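# Straighten a crooked stack of magnet blocks

## Task

Align the tilted or offset stack of magnet blocks so that every block sits squarely over the one below it, then release the grippers.

## Robot and tools

Robot: two arms, left_arm and right_arm, each a six-joint arm with a two-finger parallel gripper. Base positions in the scene frame: left_arm at (-0.013, +0.370, 0) m, right_arm at (-0.027, -0.298, 0) m, both turned only slightly about z. Names are labels only; left_arm sits on the +y side.

Scene frame: origin on the table top midway between the arms, +x out over the table, +z up. All positions are metres and all orientations are quaternions written w first (qw, qx, qy, qz). Gripper frame: fingers extend along the gripper's +z, and they open and close along its y axis. end_effector_position is the point between the finger pads, roughly 1 cm short of the tips. Reported hand positions can be a little wrong, worse at long reach, and motions tend to finish a centimetre or more low.

Row format (shared by execute_actions and move): one flat list of 16 numbers covering both arms, even if only one moves. Order: left_arm x, y, z, qw, qx, qy, qz, opening, then right_arm's eight in the same order. x, y, z and the quaternion are an absolute target pose for that gripper in the scene frame, not an offset. Opening runs from -1 (closed) to +1 (fully open, 0.094 m). Optionally 12 more numbers, each 0 to 1, can follow: stiffness multipliers for each joint, left_arm's six then right_arm's six, in Joint positions order; they persist until changed.

execute_actions(actions): a list of up to 15 actions; each action is a list of up to 15 rows; each row lasts one 1/30 s control step, and a short action repeats its final row to fill 15 steps. An empty list simply returns current state and images. A target more than 0.6 m from a gripper's current position along any of its own axes gets that action refused for both arms; a malformed action, or a first action failing that check, rejects the whole call. Each control step clips the command to within 70 mm and 16 degrees of the measured pose, so far targets need several actions; an arm does not continue past its last clipped pose. To hold an orientation, resend the same quaternion every row rather than copying the reported one, which drifts.

move(target, speed, blocking): target is one 16-number row (optionally 28) as above, an absolute pose per arm. Both grippers travel straight lines that finish together, lasting 0.5 to 10 s; anything longer is cut off at 10 s. speed is the path's peak in m/s, 0.002 to 0.5, default 0.25; rotation is capped at twice that in rad/s. Openings are applied when the move starts. Paths ignore obstacles and the other arm; grippers can lag, wander, or overshoot speed near full reach. Faster contact and targets set deeper past a contact push harder. blocking=false returns after 0.5 s while motion continues; check with wait(0), and no new rows or moves are accepted until an end is reported (or call stop). The extra result line 'move:' gives the outcome (done, off_target, moving, held, fault) and limits: paced means the sent pose was clipped, held means a safety check blocked some steps (motion may then jump ahead fast). Each gripper's distance to its pose is listed.

wait(seconds): 0 to 10 s, arms keep their last command; returns early if a running move finishes. stop(): brakes a running move; it needs stopping distance and the fingers continue. zoom_image(camera, region): region is [x0, y0, x1, y1] pixels in that camera's last image, at most 504 by 504; cameras are cam_head_left and cam_head_right (504x504), cam_left_wrist and cam_right_wrist (616x616, fisheye). read_manual(section) only returns licence text. finished_scene(scene) ends the scene for good; the stack must already be square and stable.

Results: a state line 'left_arm: … | right_arm: …' with each gripper's position and quaternion; Hand target lines showing the pose each controller now pursues; grip_measured, the finger opening on the command scale (last number of Joint positions is metres); step readings with HELD where a row was restrained; 'pose unreachable' when the clearance check altered a command; FAULT or OVER-TEMPERATURE FAULT lines for stopped arms; MOTOR HOT from 75 °C. Camera calibration (intrinsics K, distortion, world-to-camera transform) is provided and may be off by a few degrees and millimetres.

Gripping: command an opening below grip_measured to hold; about 0.03 under gives a firm grip, less is gentler. Pads can spike in force at first contact. Readings may be off by about 1 mm per gripper.

Avoid: knocking any block off the table (fails the task), arms colliding or pressing each other, fast or deep pushes into the blocks, slamming, long loaded holds that overheat motors, and leaving the scene mid-move. An idle arm should be resent its last reported full pose and opening each call. Brief external tugs or pushes on objects may occur. Joint limits (rad): waist -2.618 to 3.054, shoulder 0 to 3.142, elbow 0 to 3.142, wrist pitch and yaw -1.571 to 1.571, wrist roll -2.094 to 2.094. Finish by opening the grippers and withdrawing.

Each tool is called after "Call:" by a JSON object that holds its "name" and its "arguments", one argument or row to a line.

## Session

Call:
{"name": "execute_actions", "arguments": {
  "actions": []
}}

Scene clock: 0.00 s.
left_arm: end_effector_position=(+0.0614, +0.5564, +0.1135) grip_measured=+1.000 end_effector_quat_wxyz=(-0.083, -0.586, +0.803, +0.070) | right_arm: end_effector_position=(+0.4205, -0.3028, +0.1099) grip_measured=+1.000 end_effector_quat_wxyz=(+0.060, -0.100, +0.989, +0.091)
Joint positions: left_arm=[ 0.912  1.387  1.065 -1.35  -0.192 -0.252  0.094] | right_arm=[-0.145  2.197  2.041 -1.332 -0.202 -0.286  0.094]
Joint velocities: left_arm=[-0.007 -0.002 -0.007 -0.007 -0.051 -0.037  0.   ] | right_arm=[ 0.002 -0.002 -0.007  0.022 -0.037 -0.081  0.   ]
Hand target (left_arm): +0.062, +0.558, +0.115; -0.079, -0.587, +0.802, +0.074
Hand target (right_arm): +0.425, -0.302, +0.121; +0.079, -0.103, +0.987, +0.091
Joint stiffness scale: left_arm=[1. 1. 1. 1. 1. 1.] | right_arm=[1. 1. 1. 1. 1. 1.]

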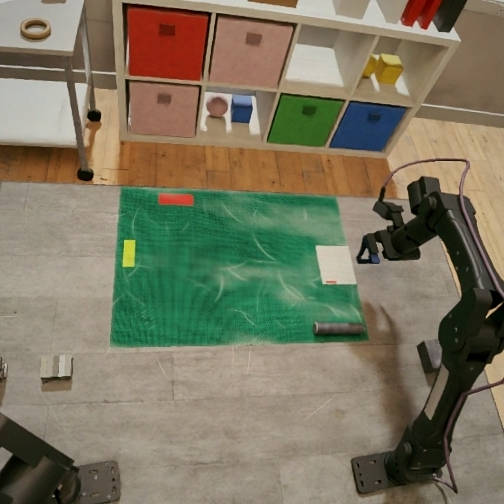

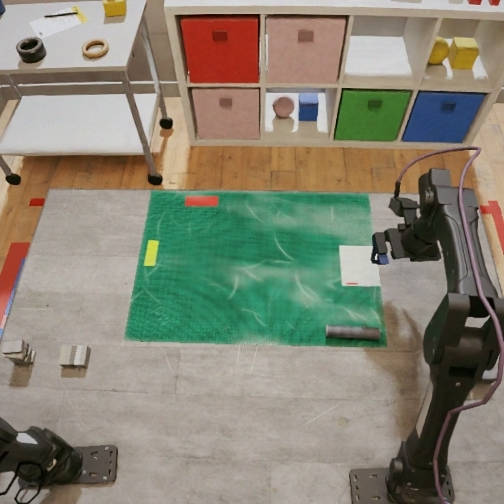

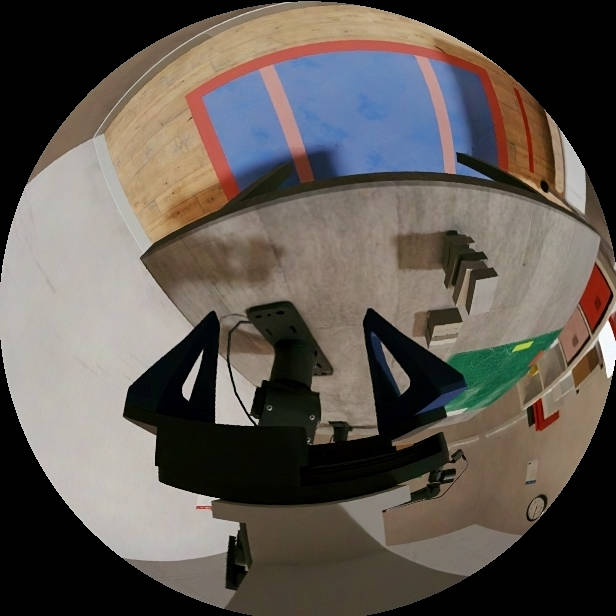

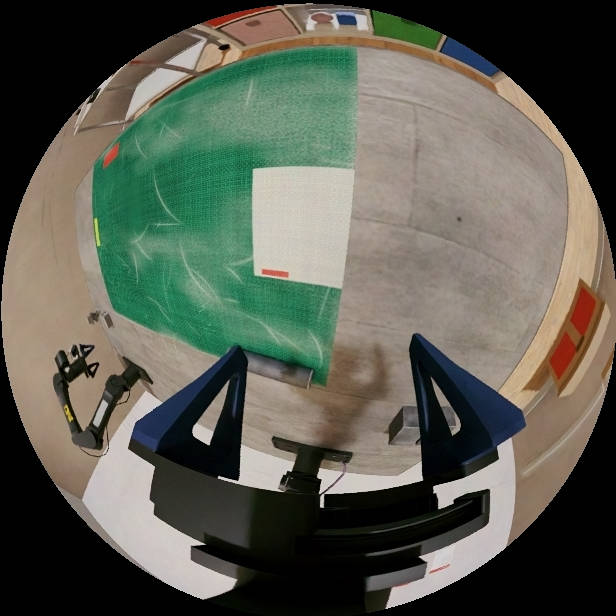

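Call:
{"name": "zoom_image", "arguments": {
  "camera": "cam_left_wrist",
  "region": [380, 210, 540, 370]
}}

Call:
{"name": "zoom_image", "arguments": {
  "camera": "cam_head_right",
  "region": [0, 310, 120, 400]
}}

Region (380, 210, 540, 370) of cam_left_wrist's 616x616 image, scaled by 3.150, with more detail than that image has.

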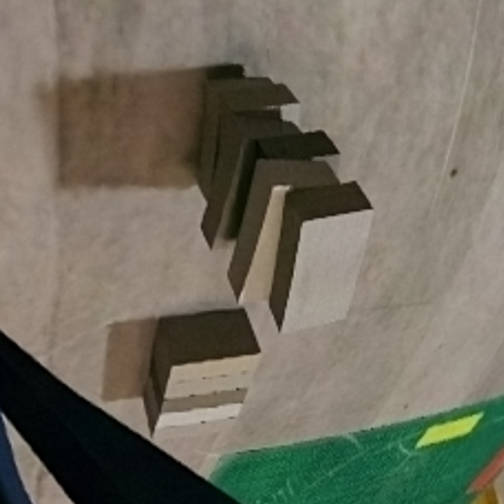

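Region (0, 310, 120, 400) of cam_head_right's 504x504 image, scaled by 4.200, with more detail than that image has; it fills the top 378 rows of this view, and the rest is white.

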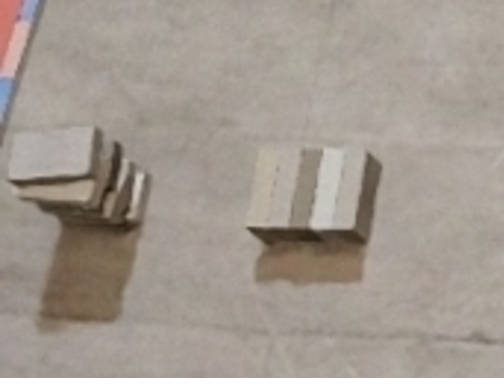

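Call:
{"name": "move", "arguments": {
  "target": [0.15, 0.60, 0.22, 0, -0.707, 0.707, 0, 1, 0.4205, -0.3028, 0.1099, 0.060, -0.100, 0.989, 0.091, 1]
}}

Scene clock: 20.90 s.
left_arm: end_effector_position=(+0.1461, +0.5993, +0.2188) grip_measured=+1.000 end_effector_quat_wxyz=(+0.047, -0.705, +0.707, +0.009) | right_arm: end_effector_position=(+0.4205, -0.3028, +0.1099) grip_measured=+1.000 end_effector_quat_wxyz=(+0.060, -0.100, +0.989, +0.091)
Joint positions: left_arm=[ 0.856  1.562  1.659 -1.572 -0.001 -0.606  0.094] | right_arm=[-0.145  2.197  2.041 -1.332 -0.202 -0.286  0.094]
Joint velocities: left_arm=[ 0.022  0.012  0.007 -0.007  0.022 -0.081  0.   ] | right_arm=[-0.007 -0.007  0.002  0.037 -0.022  0.037  0.   ]
Hand target (left_arm): +0.149, +0.600, +0.219; -0.043, +0.706, -0.706, -0.007
Hand target (right_arm): +0.421, -0.303, +0.110; +0.060, -0.100, +0.989, +0.091
Off the commanded pose (left_arm): 0.004 m, 6 deg.
Off the commanded pose (right_arm): 0.000 m, 0 deg.
Joint stiffness scale: left_arm=[1. 1. 1. 1. 1. 1.] | right_arm=[1. 1. 1. 1. 1. 1.]
joint sent to its limit (left arm) — the command would take joint 4 (wrist pitch) past its lower limit, so that joint was sent only as far as its limit.
move: off_target (left_arm)
camera_calibration (this result's frames):
cam_left_wrist: T_world_to_cam=[[0.987397, 0.0565661, 0.147811, -0.220343], [-0.0563301, -0.747179, 0.662231, 0.318107], [0.147901, -0.662211, -0.734576, 0.659995], [0, 0, 0, 1]] pos_world=[0.137871, 0.687203, 0.306726]

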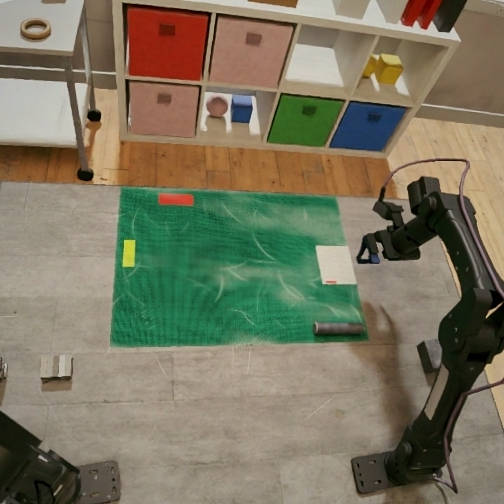

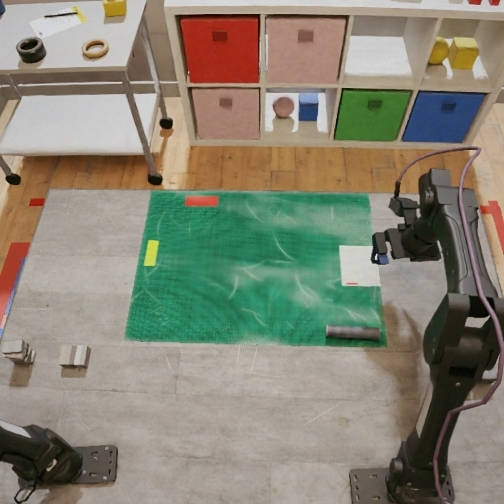

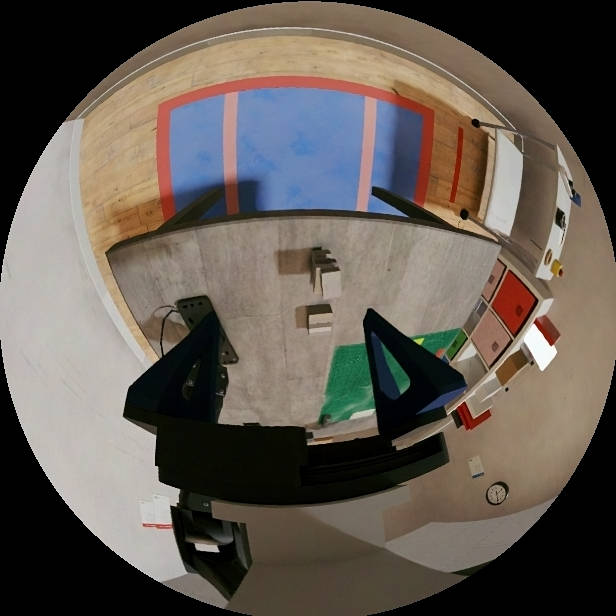

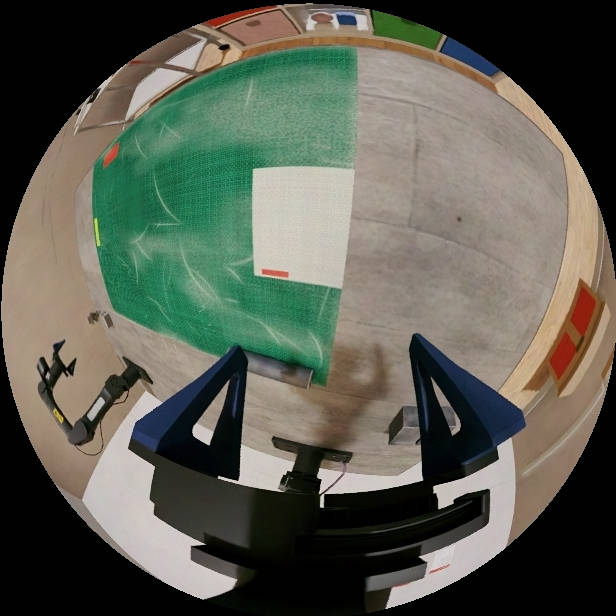

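Call:
{"name": "zoom_image", "arguments": {
  "camera": "cam_left_wrist",
  "region": [260, 230, 380, 350]
}}

Region (260, 230, 380, 350) of cam_left_wrist's 616x616 image, scaled by 4.200, with more detail than that image has.

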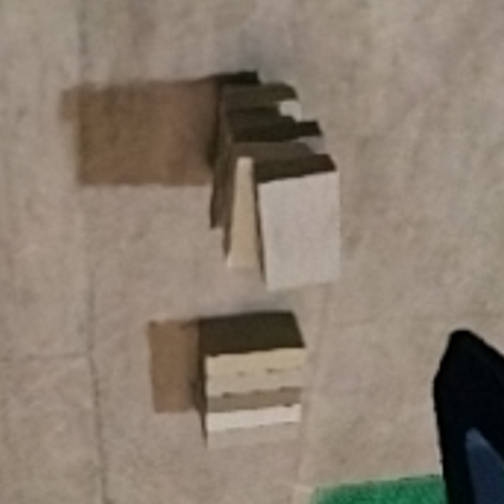

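Call:
{"name": "zoom_image", "arguments": {
  "camera": "cam_head_left",
  "region": [330, 190, 450, 280]
}}

Region (330, 190, 450, 280) of cam_head_left's 504x504 image, scaled by 4.200, with more detail than that image has; it fills the top 378 rows of this view, and the rest is white.

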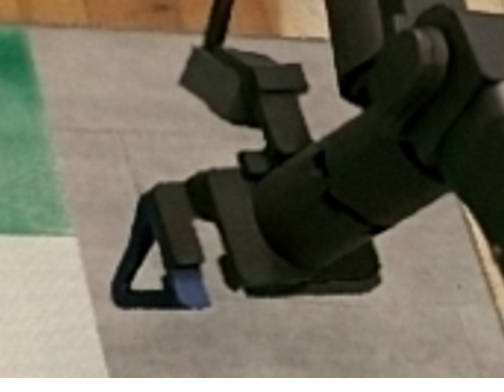

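Call:
{"name": "move", "arguments": {
  "target": [0.207, 0.52, 0.13, 0, -0.707, 0.707, 0, 1, 0.4205, -0.3028, 0.1099, 0.060, -0.100, 0.989, 0.091, 1]
}}

Scene clock: 48.63 s.
left_arm: end_effector_position=(+0.2094, +0.5213, +0.1348) grip_measured=+1.000 end_effector_quat_wxyz=(+0.003, -0.705, +0.709, -0.005) | right_arm: end_effector_position=(+0.4205, -0.3028, +0.1099) grip_measured=+1.000 end_effector_quat_wxyz=(+0.060, -0.100, +0.989, +0.091)
Joint positions: left_arm=[ 0.496  1.552  1.314 -1.325  0.009 -0.964  0.094] | right_arm=[-0.145  2.197  2.041 -1.332 -0.202 -0.286  0.094]
Joint velocities: left_arm=[-0.002 -0.017 -0.007 -0.007  0.007 -0.051  0.   ] | right_arm=[-0.012 -0.012 -0.012 -0.051 -0.007  0.007  0.   ]
Hand target (left_arm): +0.208, +0.521, +0.130; +0.000, +0.707, -0.707, -0.001
Hand target (right_arm): +0.421, -0.303, +0.110; +0.060, -0.100, +0.989, +0.091
Off the commanded pose (left_arm): 0.006 m, 1 deg.
Off the commanded pose (right_arm): 0.000 m, 0 deg.
Joint stiffness scale: left_arm=[1. 1. 1. 1. 1. 1.] | right_arm=[1. 1. 1. 1. 1. 1.]
move: done
camera_calibration (this result's frames):
cam_left_wrist: T_world_to_cam=[[0.99274, 0.0646715, 0.101419, -0.265061], [-0.0289454, -0.689941, 0.723287, 0.275176], [0.116749, -0.720971, -0.683059, 0.567549], [0, 0, 0, 1]] pos_world=[0.204841, 0.616184, 0.21552]

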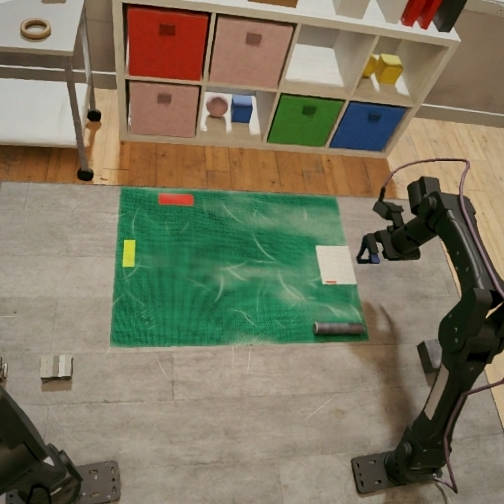

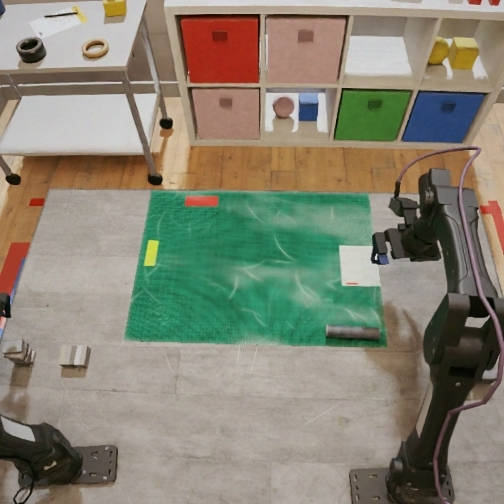

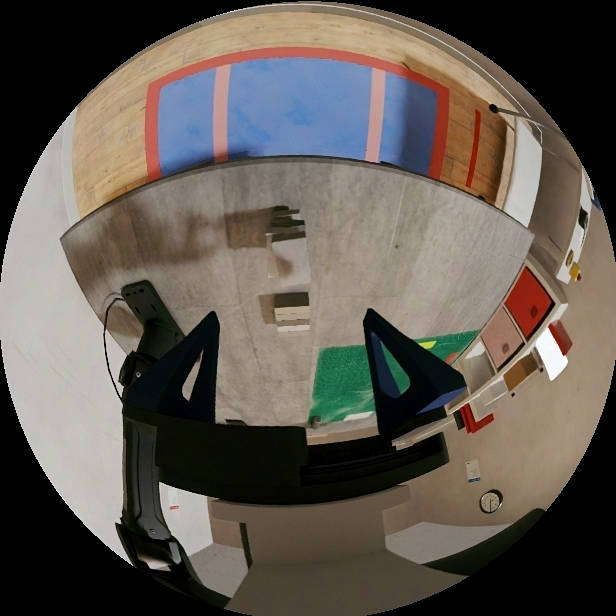

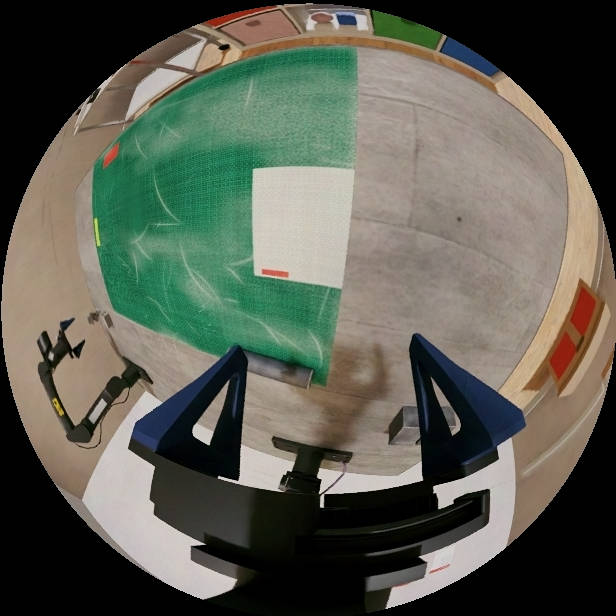

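Call:
{"name": "zoom_image", "arguments": {
  "camera": "cam_left_wrist",
  "region": [220, 190, 360, 340]
}}

Region (220, 190, 360, 340) of cam_left_wrist's 616x616 image, scaled by 3.360, with more detail than that image has; it fills the left 470 columns of this view, and the rest is white.

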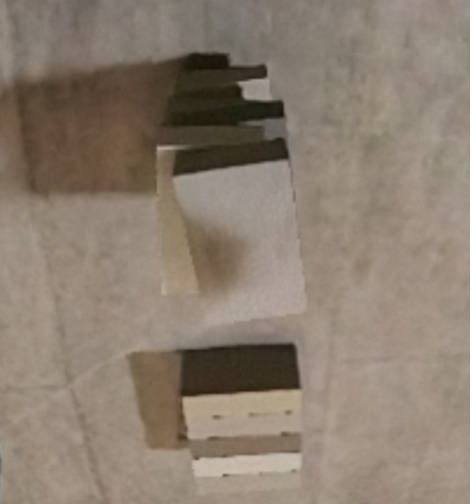

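Call:
{"name": "move", "arguments": {
  "target": [0.208, 0.52, 0.04, 0, -0.707, 0.707, 0, 1, 0.4205, -0.3028, 0.1099, 0.060, -0.100, 0.989, 0.091, 1],
  "speed": 0.1
}}

Scene clock: 59.93 s.
left_arm: end_effector_position=(+0.2110, +0.5224, +0.0452) grip_measured=+1.000 end_effector_quat_wxyz=(+0.006, -0.707, +0.707, -0.006) | right_arm: end_effector_position=(+0.4205, -0.3028, +0.1099) grip_measured=+1.000 end_effector_quat_wxyz=(+0.060, -0.100, +0.989, +0.091)
Joint positions: left_arm=[ 0.496  1.616  1.016 -0.958  0.009 -0.969  0.094] | right_arm=[-0.145  2.197  2.041 -1.332 -0.202 -0.286  0.094]
Joint velocities: left_arm=[-0.017  0.017 -0.007 -0.051  0.022  0.022  0.   ] | right_arm=[-0.027  0.012 -0.007  0.007  0.022 -0.066  0.   ]
Hand target (left_arm): +0.209, +0.521, +0.040; +0.000, +0.707, -0.707, -0.000
Hand target (right_arm): +0.421, -0.303, +0.110; +0.060, -0.100, +0.989, +0.091
Off the commanded pose (left_arm): 0.006 m, 1 deg.
Off the commanded pose (right_arm): 0.000 m, 0 deg.
Joint stiffness scale: left_arm=[1. 1. 1. 1. 1. 1.] | right_arm=[1. 1. 1. 1. 1. 1.]
move: done
camera_calibration (this result's frames):
cam_left_wrist: T_world_to_cam=[[0.991985, 0.069309, 0.105652, -0.260086], [-0.028467, -0.692059, 0.721279, 0.341869], [0.123109, -0.718506, -0.684539, 0.504399], [0, 0, 0, 1]] pos_world=[0.205637, 0.617033, 0.126177]

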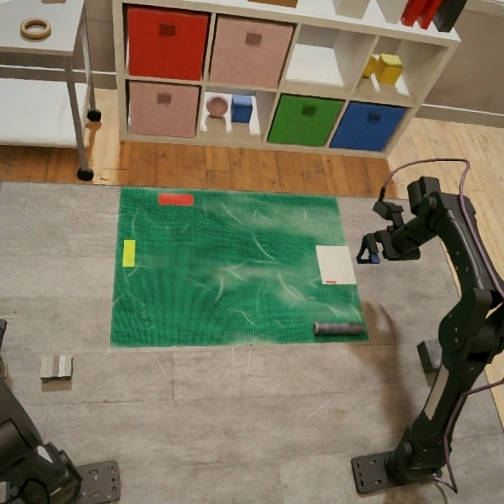

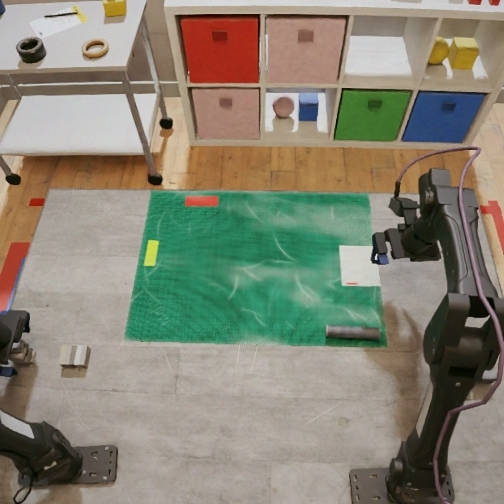

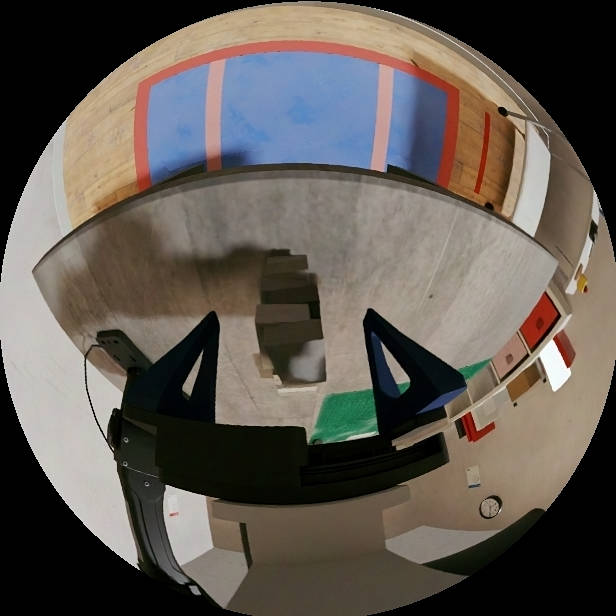

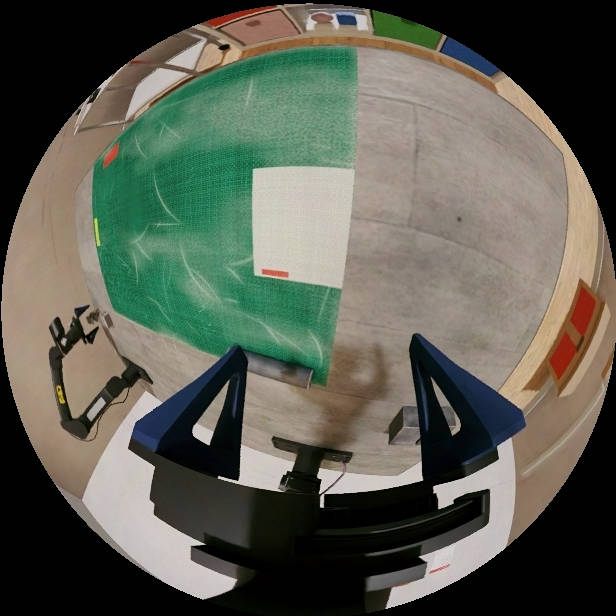

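Call:
{"name": "zoom_image", "arguments": {
  "camera": "cam_left_wrist",
  "region": [190, 230, 390, 440]
}}

Region (190, 230, 390, 440) of cam_left_wrist's 616x616 image, scaled by 2.400, with more detail than that image has; it fills the left 480 columns of this view, and the rest is white.

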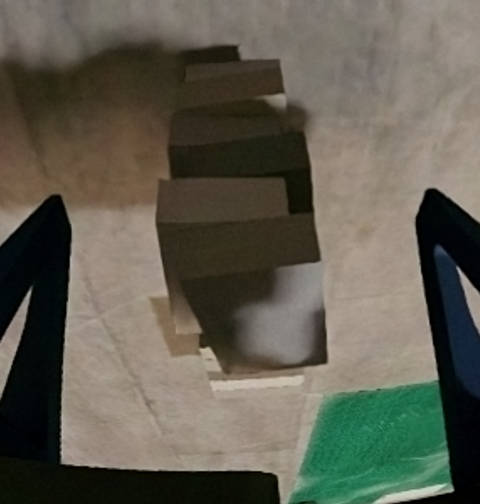

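Call:
{"name": "move", "arguments": {
  "target": [0.208, 0.52, 0.014, 0, -0.707, 0.707, 0, 1, 0.4205, -0.3028, 0.1099, 0.060, -0.100, 0.989, 0.091, 1],
  "speed": 0.05
}}

Scene clock: 67.33 s.
left_arm: end_effector_position=(+0.2115, +0.5227, +0.0202) grip_measured=+1.000 end_effector_quat_wxyz=(+0.008, -0.707, +0.707, -0.006) | right_arm: end_effector_position=(+0.4205, -0.3028, +0.1099) grip_measured=+1.000 end_effector_quat_wxyz=(+0.060, -0.100, +0.989, +0.091)
Joint positions: left_arm=[ 0.496  1.655  0.949 -0.848  0.01  -0.969  0.094] | right_arm=[-0.145  2.197  2.041 -1.332 -0.202 -0.286  0.094]
Joint velocities: left_arm=[ 0.012  0.017 -0.007  0.051 -0.007  0.007  0.   ] | right_arm=[ 0.007 -0.012  0.002  0.007 -0.007 -0.037  0.   ]
Hand target (left_arm): +0.208, +0.520, +0.014; +0.000, +0.707, -0.707, +0.000
Hand target (right_arm): +0.421, -0.303, +0.110; +0.060, -0.100, +0.989, +0.091
Off the commanded pose (left_arm): 0.008 m, 1 deg.
Off the commanded pose (right_arm): 0.000 m, 0 deg.
Joint stiffness scale: left_arm=[1. 1. 1. 1. 1. 1.] | right_arm=[1. 1. 1. 1. 1. 1.]
move: done
camera_calibration (this result's frames):
cam_left_wrist: T_world_to_cam=[[0.99159, 0.0690816, 0.10944, -0.257879], [-0.0311193, -0.693544, 0.719742, 0.361527], [0.125622, -0.717095, -0.685561, 0.486145], [0, 0, 0, 1]] pos_world=[0.20589, 0.617162, 0.101298]

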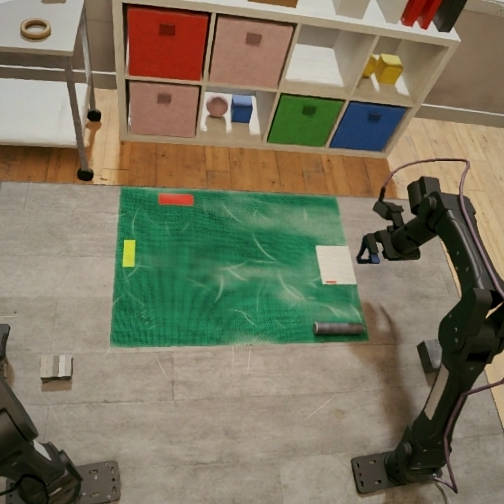

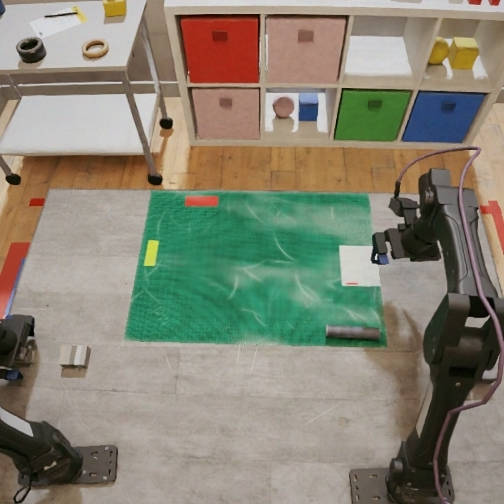

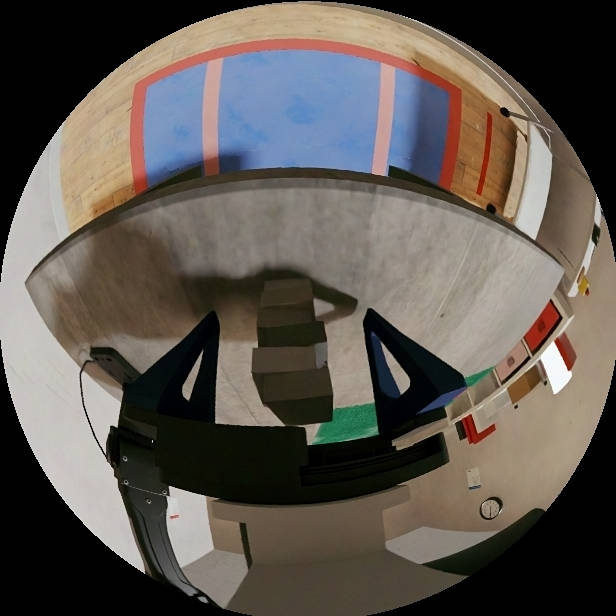

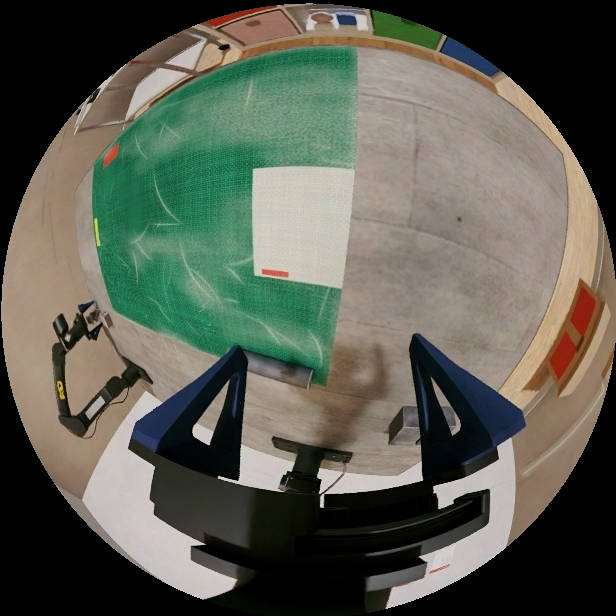

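Call:
{"name": "move", "arguments": {
  "target": [0.207, 0.519, 0.008, 0, -0.707, 0.707, 0, 1, 0.4205, -0.3028, 0.1099, 0.060, -0.100, 0.989, 0.091, 1],
  "speed": 0.03
}}

Scene clock: 70.27 s.
left_arm: end_effector_position=(+0.2108, +0.5222, +0.0159) grip_measured=+1.000 end_effector_quat_wxyz=(+0.010, -0.707, +0.707, -0.007) | right_arm: end_effector_position=(+0.4205, -0.3028, +0.1099) grip_measured=+1.000 end_effector_quat_wxyz=(+0.060, -0.100, +0.989, +0.091)
Joint positions: left_arm=[ 0.496  1.655  0.93  -0.824  0.01  -0.97   0.094] | right_arm=[-0.145  2.197  2.041 -1.332 -0.202 -0.286  0.094]
Joint velocities: left_arm=[-0.012  0.002 -0.007 -0.081  0.022  0.022  0.   ] | right_arm=[ 0.007 -0.002 -0.007 -0.051 -0.022  0.022  0.   ]
Hand target (left_arm): +0.207, +0.519, +0.008; -0.000, +0.707, -0.707, -0.000
Hand target (right_arm): +0.421, -0.303, +0.110; +0.060, -0.100, +0.989, +0.091
Off the commanded pose (left_arm): 0.009 m, 1 deg.
Off the commanded pose (right_arm): 0.000 m, 0 deg.
Joint stiffness scale: left_arm=[1. 1. 1. 1. 1. 1.] | right_arm=[1. 1. 1. 1. 1. 1.]
move: done
camera_calibration (this result's frames):
cam_left_wrist: T_world_to_cam=[[0.991018, 0.0698809, 0.114017, -0.257037], [-0.0334916, -0.695735, 0.717518, 0.365904], [0.129466, -0.714892, -0.687145, 0.48103], [0, 0, 0, 1]] pos_world=[0.204706, 0.616418, 0.0973009]

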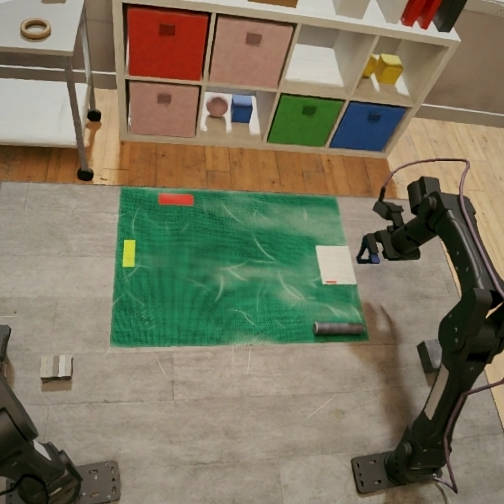

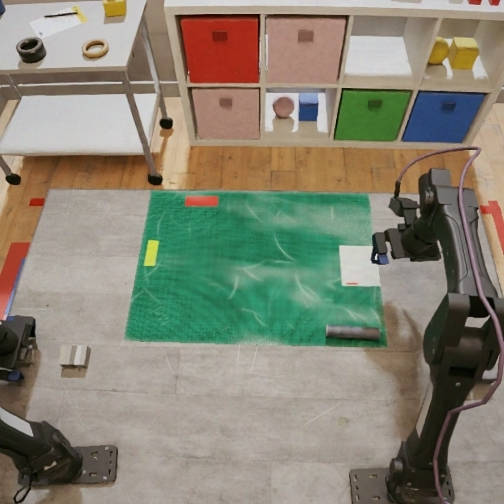

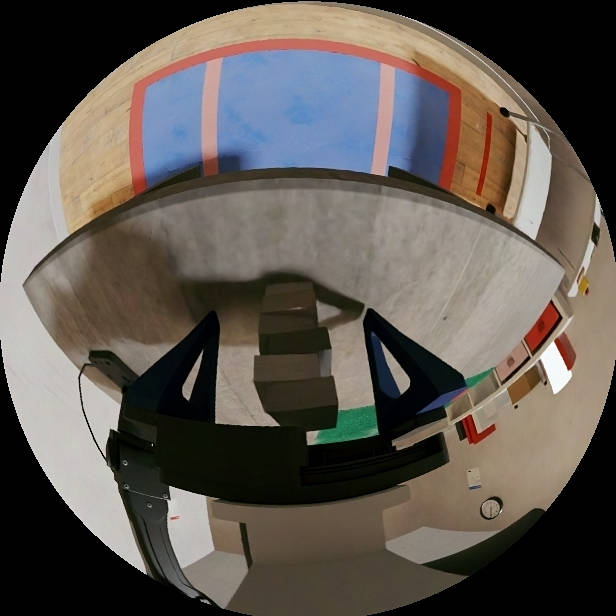

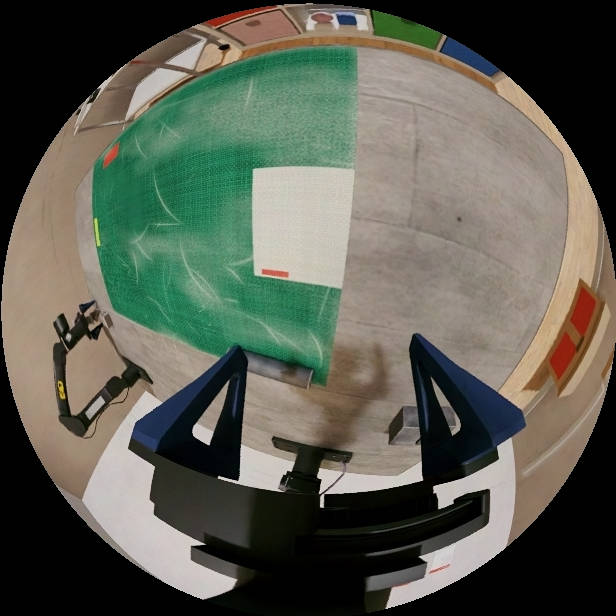

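Call:
{"name": "execute_actions", "arguments": {
  "actions": [
    [[0.207, 0.519, 0.008, 0, -0.707, 0.707, 0, 0.6, 0.4205, -0.3028, 0.1099, 0.060, -0.100, 0.989, 0.091, 1],[0.207, 0.519, 0.008, 0, -0.707, 0.707, 0, 0.6, 0.4205, -0.3028, 0.1099, 0.060, -0.100, 0.989, 0.091, 1],[0.207, 0.519, 0.008, 0, -0.707, 0.707, 0, 0.6, 0.4205, -0.3028, 0.1099, 0.060, -0.100, 0.989, 0.091, 1],[0.207, 0.519, 0.008, 0, -0.707, 0.707, 0, 0.4, 0.4205, -0.3028, 0.1099, 0.060, -0.100, 0.989, 0.091, 1],[0.207, 0.519, 0.008, 0, -0.707, 0.707, 0, 0.3, 0.4205, -0.3028, 0.1099, 0.060, -0.100, 0.989, 0.091, 1],[0.207, 0.519, 0.008, 0, -0.707, 0.707, 0, 0.2, 0.4205, -0.3028, 0.1099, 0.060, -0.100, 0.989, 0.091, 1],[0.207, 0.519, 0.008, 0, -0.707, 0.707, 0, 0.15, 0.4205, -0.3028, 0.1099, 0.060, -0.100, 0.989, 0.091, 1],[0.207, 0.519, 0.008, 0, -0.707, 0.707, 0, 0.1, 0.4205, -0.3028, 0.1099, 0.060, -0.100, 0.989, 0.091, 1],[0.207, 0.519, 0.008, 0, -0.707, 0.707, 0, 0.05, 0.4205, -0.3028, 0.1099, 0.060, -0.100, 0.989, 0.091, 1],[0.207, 0.519, 0.008, 0, -0.707, 0.707, 0, 0.0, 0.4205, -0.3028, 0.1099, 0.060, -0.100, 0.989, 0.091, 1],[0.207, 0.519, 0.008, 0, -0.707, 0.707, 0, -0.05, 0.4205, -0.3028, 0.1099, 0.060, -0.100, 0.989, 0.091, 1],[0.207, 0.519, 0.008, 0, -0.707, 0.707, 0, -0.1, 0.4205, -0.3028, 0.1099, 0.060, -0.100, 0.989, 0.091, 1],[0.207, 0.519, 0.008, 0, -0.707, 0.707, 0, -0.15, 0.4205, -0.3028, 0.1099, 0.060, -0.100, 0.989, 0.091, 1],[0.207, 0.519, 0.008, 0, -0.707, 0.707, 0, -0.2, 0.4205, -0.3028, 0.1099, 0.060, -0.100, 0.989, 0.091, 1],[0.207, 0.519, 0.008, 0, -0.707, 0.707, 0, -0.2, 0.4205, -0.3028, 0.1099, 0.060, -0.100, 0.989, 0.091, 1]]
  ]
}}

Scene clock: 82.47 s.
left_arm: end_effector_position=(+0.2113, +0.5227, +0.0159) grip_measured=-0.191 end_effector_quat_wxyz=(+0.012, -0.708, +0.707, -0.007) | right_arm: end_effector_position=(+0.4205, -0.3028, +0.1099) grip_measured=+1.000 end_effector_quat_wxyz=(+0.060, -0.100, +0.989, +0.091)
Joint positions: left_arm=[ 0.496  1.655  0.93  -0.821  0.009 -0.971  0.038] | right_arm=[-0.145  2.197  2.041 -1.332 -0.202 -0.286  0.094]
Joint velocities: left_arm=[-0.017 -0.007  0.007 -0.037 -0.081 -0.022 -0.011] | right_arm=[-0.012  0.002  0.012 -0.007 -0.022  0.007  0.   ]
Hand target (left_arm): +0.207, +0.519, +0.008; -0.000, +0.707, -0.707, -0.000
Hand target (right_arm): +0.421, -0.303, +0.110; +0.060, -0.100, +0.989, +0.091
Off the commanded pose (left_arm): 0.010 m, 2 deg.
Off the commanded pose (right_arm): 0.000 m, 0 deg.
Joint stiffness scale: left_arm=[1. 1. 1. 1. 1. 1.] | right_arm=[1. 1. 1. 1. 1. 1.]
Step readings (end_effector_position):
0: left_arm (+0.2114, +0.5226, +0.0159) | right_arm (+0.4205, -0.3028, +0.1099)
1: left_arm (+0.2114, +0.5226, +0.0159) | right_arm (+0.4205, -0.3028, +0.1099)
2: left_arm (+0.2114, +0.5226, +0.0159) | right_arm (+0.4205, -0.3028, +0.1099)
4: left_arm (+0.2114, +0.5226, +0.0159) | right_arm (+0.4205, -0.3028, +0.1099)
8: left_arm (+0.2114, +0.5226, +0.0159) | right_arm (+0.4205, -0.3028, +0.1099)
15: end_effector_position above
camera_calibration (this result's frames):
cam_left_wrist: T_world_to_cam=[[0.990762, 0.070059, 0.116114, -0.257645], [-0.0346447, -0.69705, 0.716185, 0.367163], [0.131112, -0.713592, -0.688183, 0.480272], [0, 0, 0, 1]] pos_world=[0.205016, 0.6167, 0.0974744]

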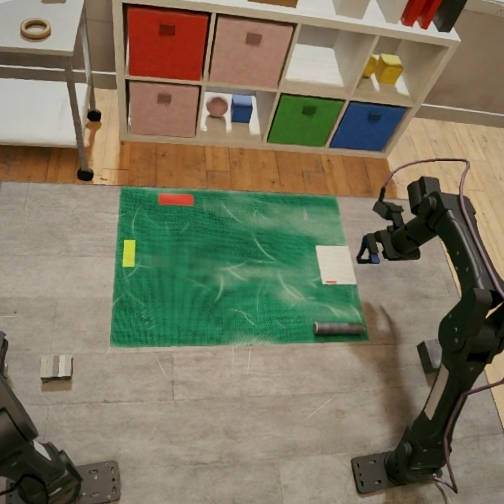

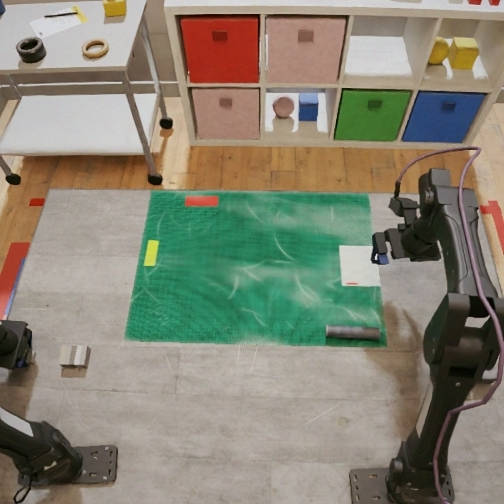

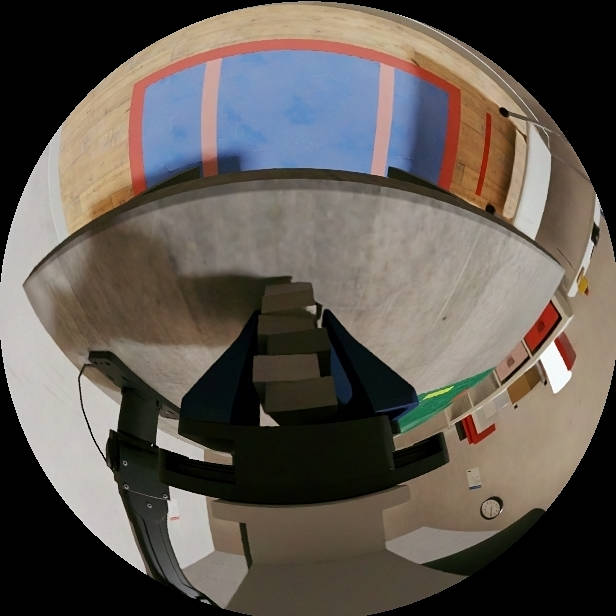

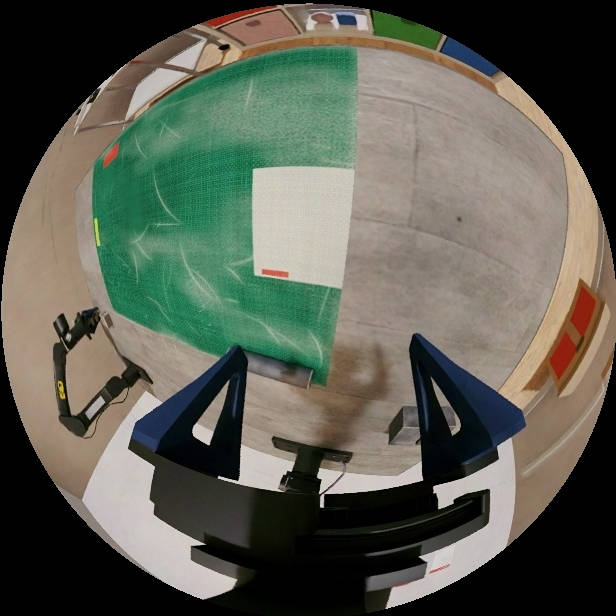

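Continue closing slowly.

Call:
{"name": "execute_actions", "arguments": {
  "actions": [
    [[0.207, 0.519, 0.008, 0, -0.707, 0.707, 0, -0.23, 0.4205, -0.3028, 0.1099, 0.060, -0.100, 0.989, 0.091, 1],[0.207, 0.519, 0.008, 0, -0.707, 0.707, 0, -0.25, 0.4205, -0.3028, 0.1099, 0.060, -0.100, 0.989, 0.091, 1],[0.207, 0.519, 0.008, 0, -0.707, 0.707, 0, -0.27, 0.4205, -0.3028, 0.1099, 0.060, -0.100, 0.989, 0.091, 1],[0.207, 0.519, 0.008, 0, -0.707, 0.707, 0, -0.29, 0.4205, -0.3028, 0.1099, 0.060, -0.100, 0.989, 0.091, 1],[0.207, 0.519, 0.008, 0, -0.707, 0.707, 0, -0.31, 0.4205, -0.3028, 0.1099, 0.060, -0.100, 0.989, 0.091, 1],[0.207, 0.519, 0.008, 0, -0.707, 0.707, 0, -0.33, 0.4205, -0.3028, 0.1099, 0.060, -0.100, 0.989, 0.091, 1],[0.207, 0.519, 0.008, 0, -0.707, 0.707, 0, -0.35, 0.4205, -0.3028, 0.1099, 0.060, -0.100, 0.989, 0.091, 1],[0.207, 0.519, 0.008, 0, -0.707, 0.707, 0, -0.37, 0.4205, -0.3028, 0.1099, 0.060, -0.100, 0.989, 0.091, 1],[0.207, 0.519, 0.008, 0, -0.707, 0.707, 0, -0.39, 0.4205, -0.3028, 0.1099, 0.060, -0.100, 0.989, 0.091, 1],[0.207, 0.519, 0.008, 0, -0.707, 0.707, 0, -0.41, 0.4205, -0.3028, 0.1099, 0.060, -0.100, 0.989, 0.091, 1],[0.207, 0.519, 0.008, 0, -0.707, 0.707, 0, -0.43, 0.4205, -0.3028, 0.1099, 0.060, -0.100, 0.989, 0.091, 1],[0.207, 0.519, 0.008, 0, -0.707, 0.707, 0, -0.45, 0.4205, -0.3028, 0.1099, 0.060, -0.100, 0.989, 0.091, 1],[0.207, 0.519, 0.008, 0, -0.707, 0.707, 0, -0.47, 0.4205, -0.3028, 0.1099, 0.060, -0.100, 0.989, 0.091, 1],[0.207, 0.519, 0.008, 0, -0.707, 0.707, 0, -0.49, 0.4205, -0.3028, 0.1099, 0.060, -0.100, 0.989, 0.091, 1],[0.207, 0.519, 0.008, 0, -0.707, 0.707, 0, -0.51, 0.4205, -0.3028, 0.1099, 0.060, -0.100, 0.989, 0.091, 1]]
  ]
}}

Scene clock: 90.03 s.
left_arm: end_effector_position=(+0.2110, +0.5221, +0.0158) grip_measured=-0.479 end_effector_quat_wxyz=(+0.011, -0.707, +0.707, -0.005) | right_arm: end_effector_position=(+0.4205, -0.3028, +0.1099) grip_measured=+1.000 end_effector_quat_wxyz=(+0.060, -0.100, +0.989, +0.091)
Joint positions: left_arm=[ 0.494  1.655  0.93  -0.823  0.007 -0.973  0.024] | right_arm=[-0.145  2.197  2.041 -1.332 -0.202 -0.286  0.094]
Joint velocities: left_arm=[ 0.007  0.032 -0.007  0.066 -0.022  0.022 -0.001] | right_arm=[-0.007 -0.017 -0.017 -0.022  0.037  0.051  0.   ]
Hand target (left_arm): +0.207, +0.519, +0.008; -0.000, +0.707, -0.707, -0.000
Hand target (right_arm): +0.421, -0.303, +0.110; +0.060, -0.100, +0.989, +0.091
Off the commanded pose (left_arm): 0.009 m, 1 deg.
Off the commanded pose (right_arm): 0.000 m, 0 deg.
Joint stiffness scale: left_arm=[1. 1. 1. 1. 1. 1.] | right_arm=[1. 1. 1. 1. 1. 1.]
Step readings (end_effector_position):
0: left_arm (+0.2113, +0.5227, +0.0159) | right_arm (+0.4205, -0.3028, +0.1099)
1: left_arm (+0.2112, +0.5227, +0.0159) | right_arm (+0.4205, -0.3028, +0.1099)
2: left_arm (+0.2110, +0.5226, +0.0159) | right_arm (+0.4205, -0.3028, +0.1099)
4: left_arm (+0.2108, +0.5224, +0.0159) | right_arm (+0.4205, -0.3028, +0.1099)
8: left_arm (+0.2118, +0.5222, +0.0159) | right_arm (+0.4205, -0.3028, +0.1099)
15: end_effector_position above
camera_calibration (this result's frames):
cam_left_wrist: T_world_to_cam=[[0.991233, 0.0692924, 0.112495, -0.256877], [-0.0324843, -0.69749, 0.715858, 0.366628], [0.128068, -0.713236, -0.689125, 0.480322], [0, 0, 0, 1]] pos_world=[0.205021, 0.616102, 0.0974451]

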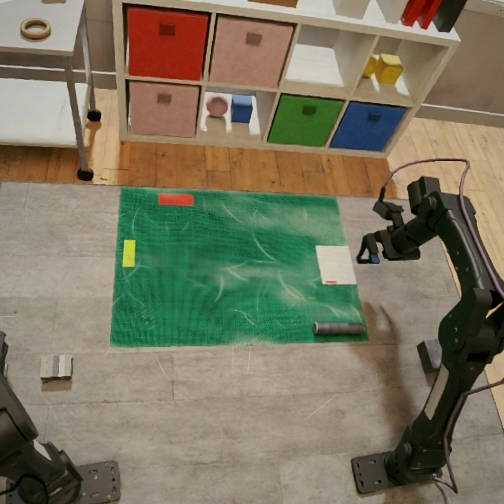

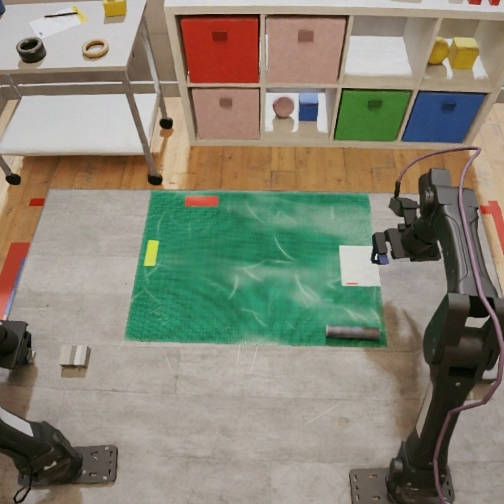

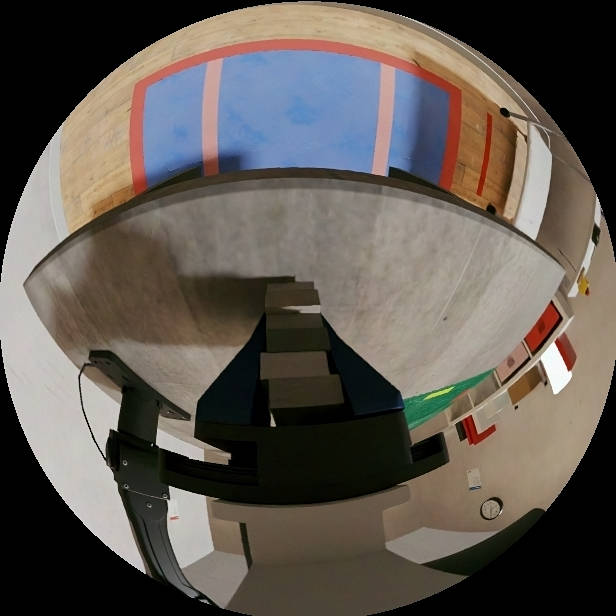

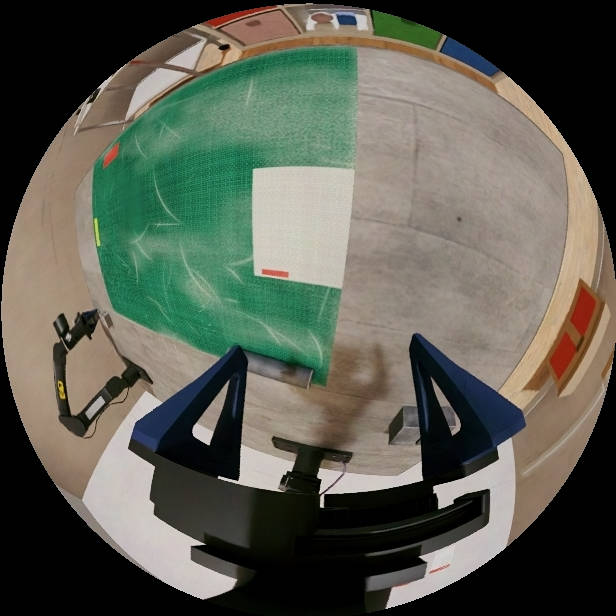

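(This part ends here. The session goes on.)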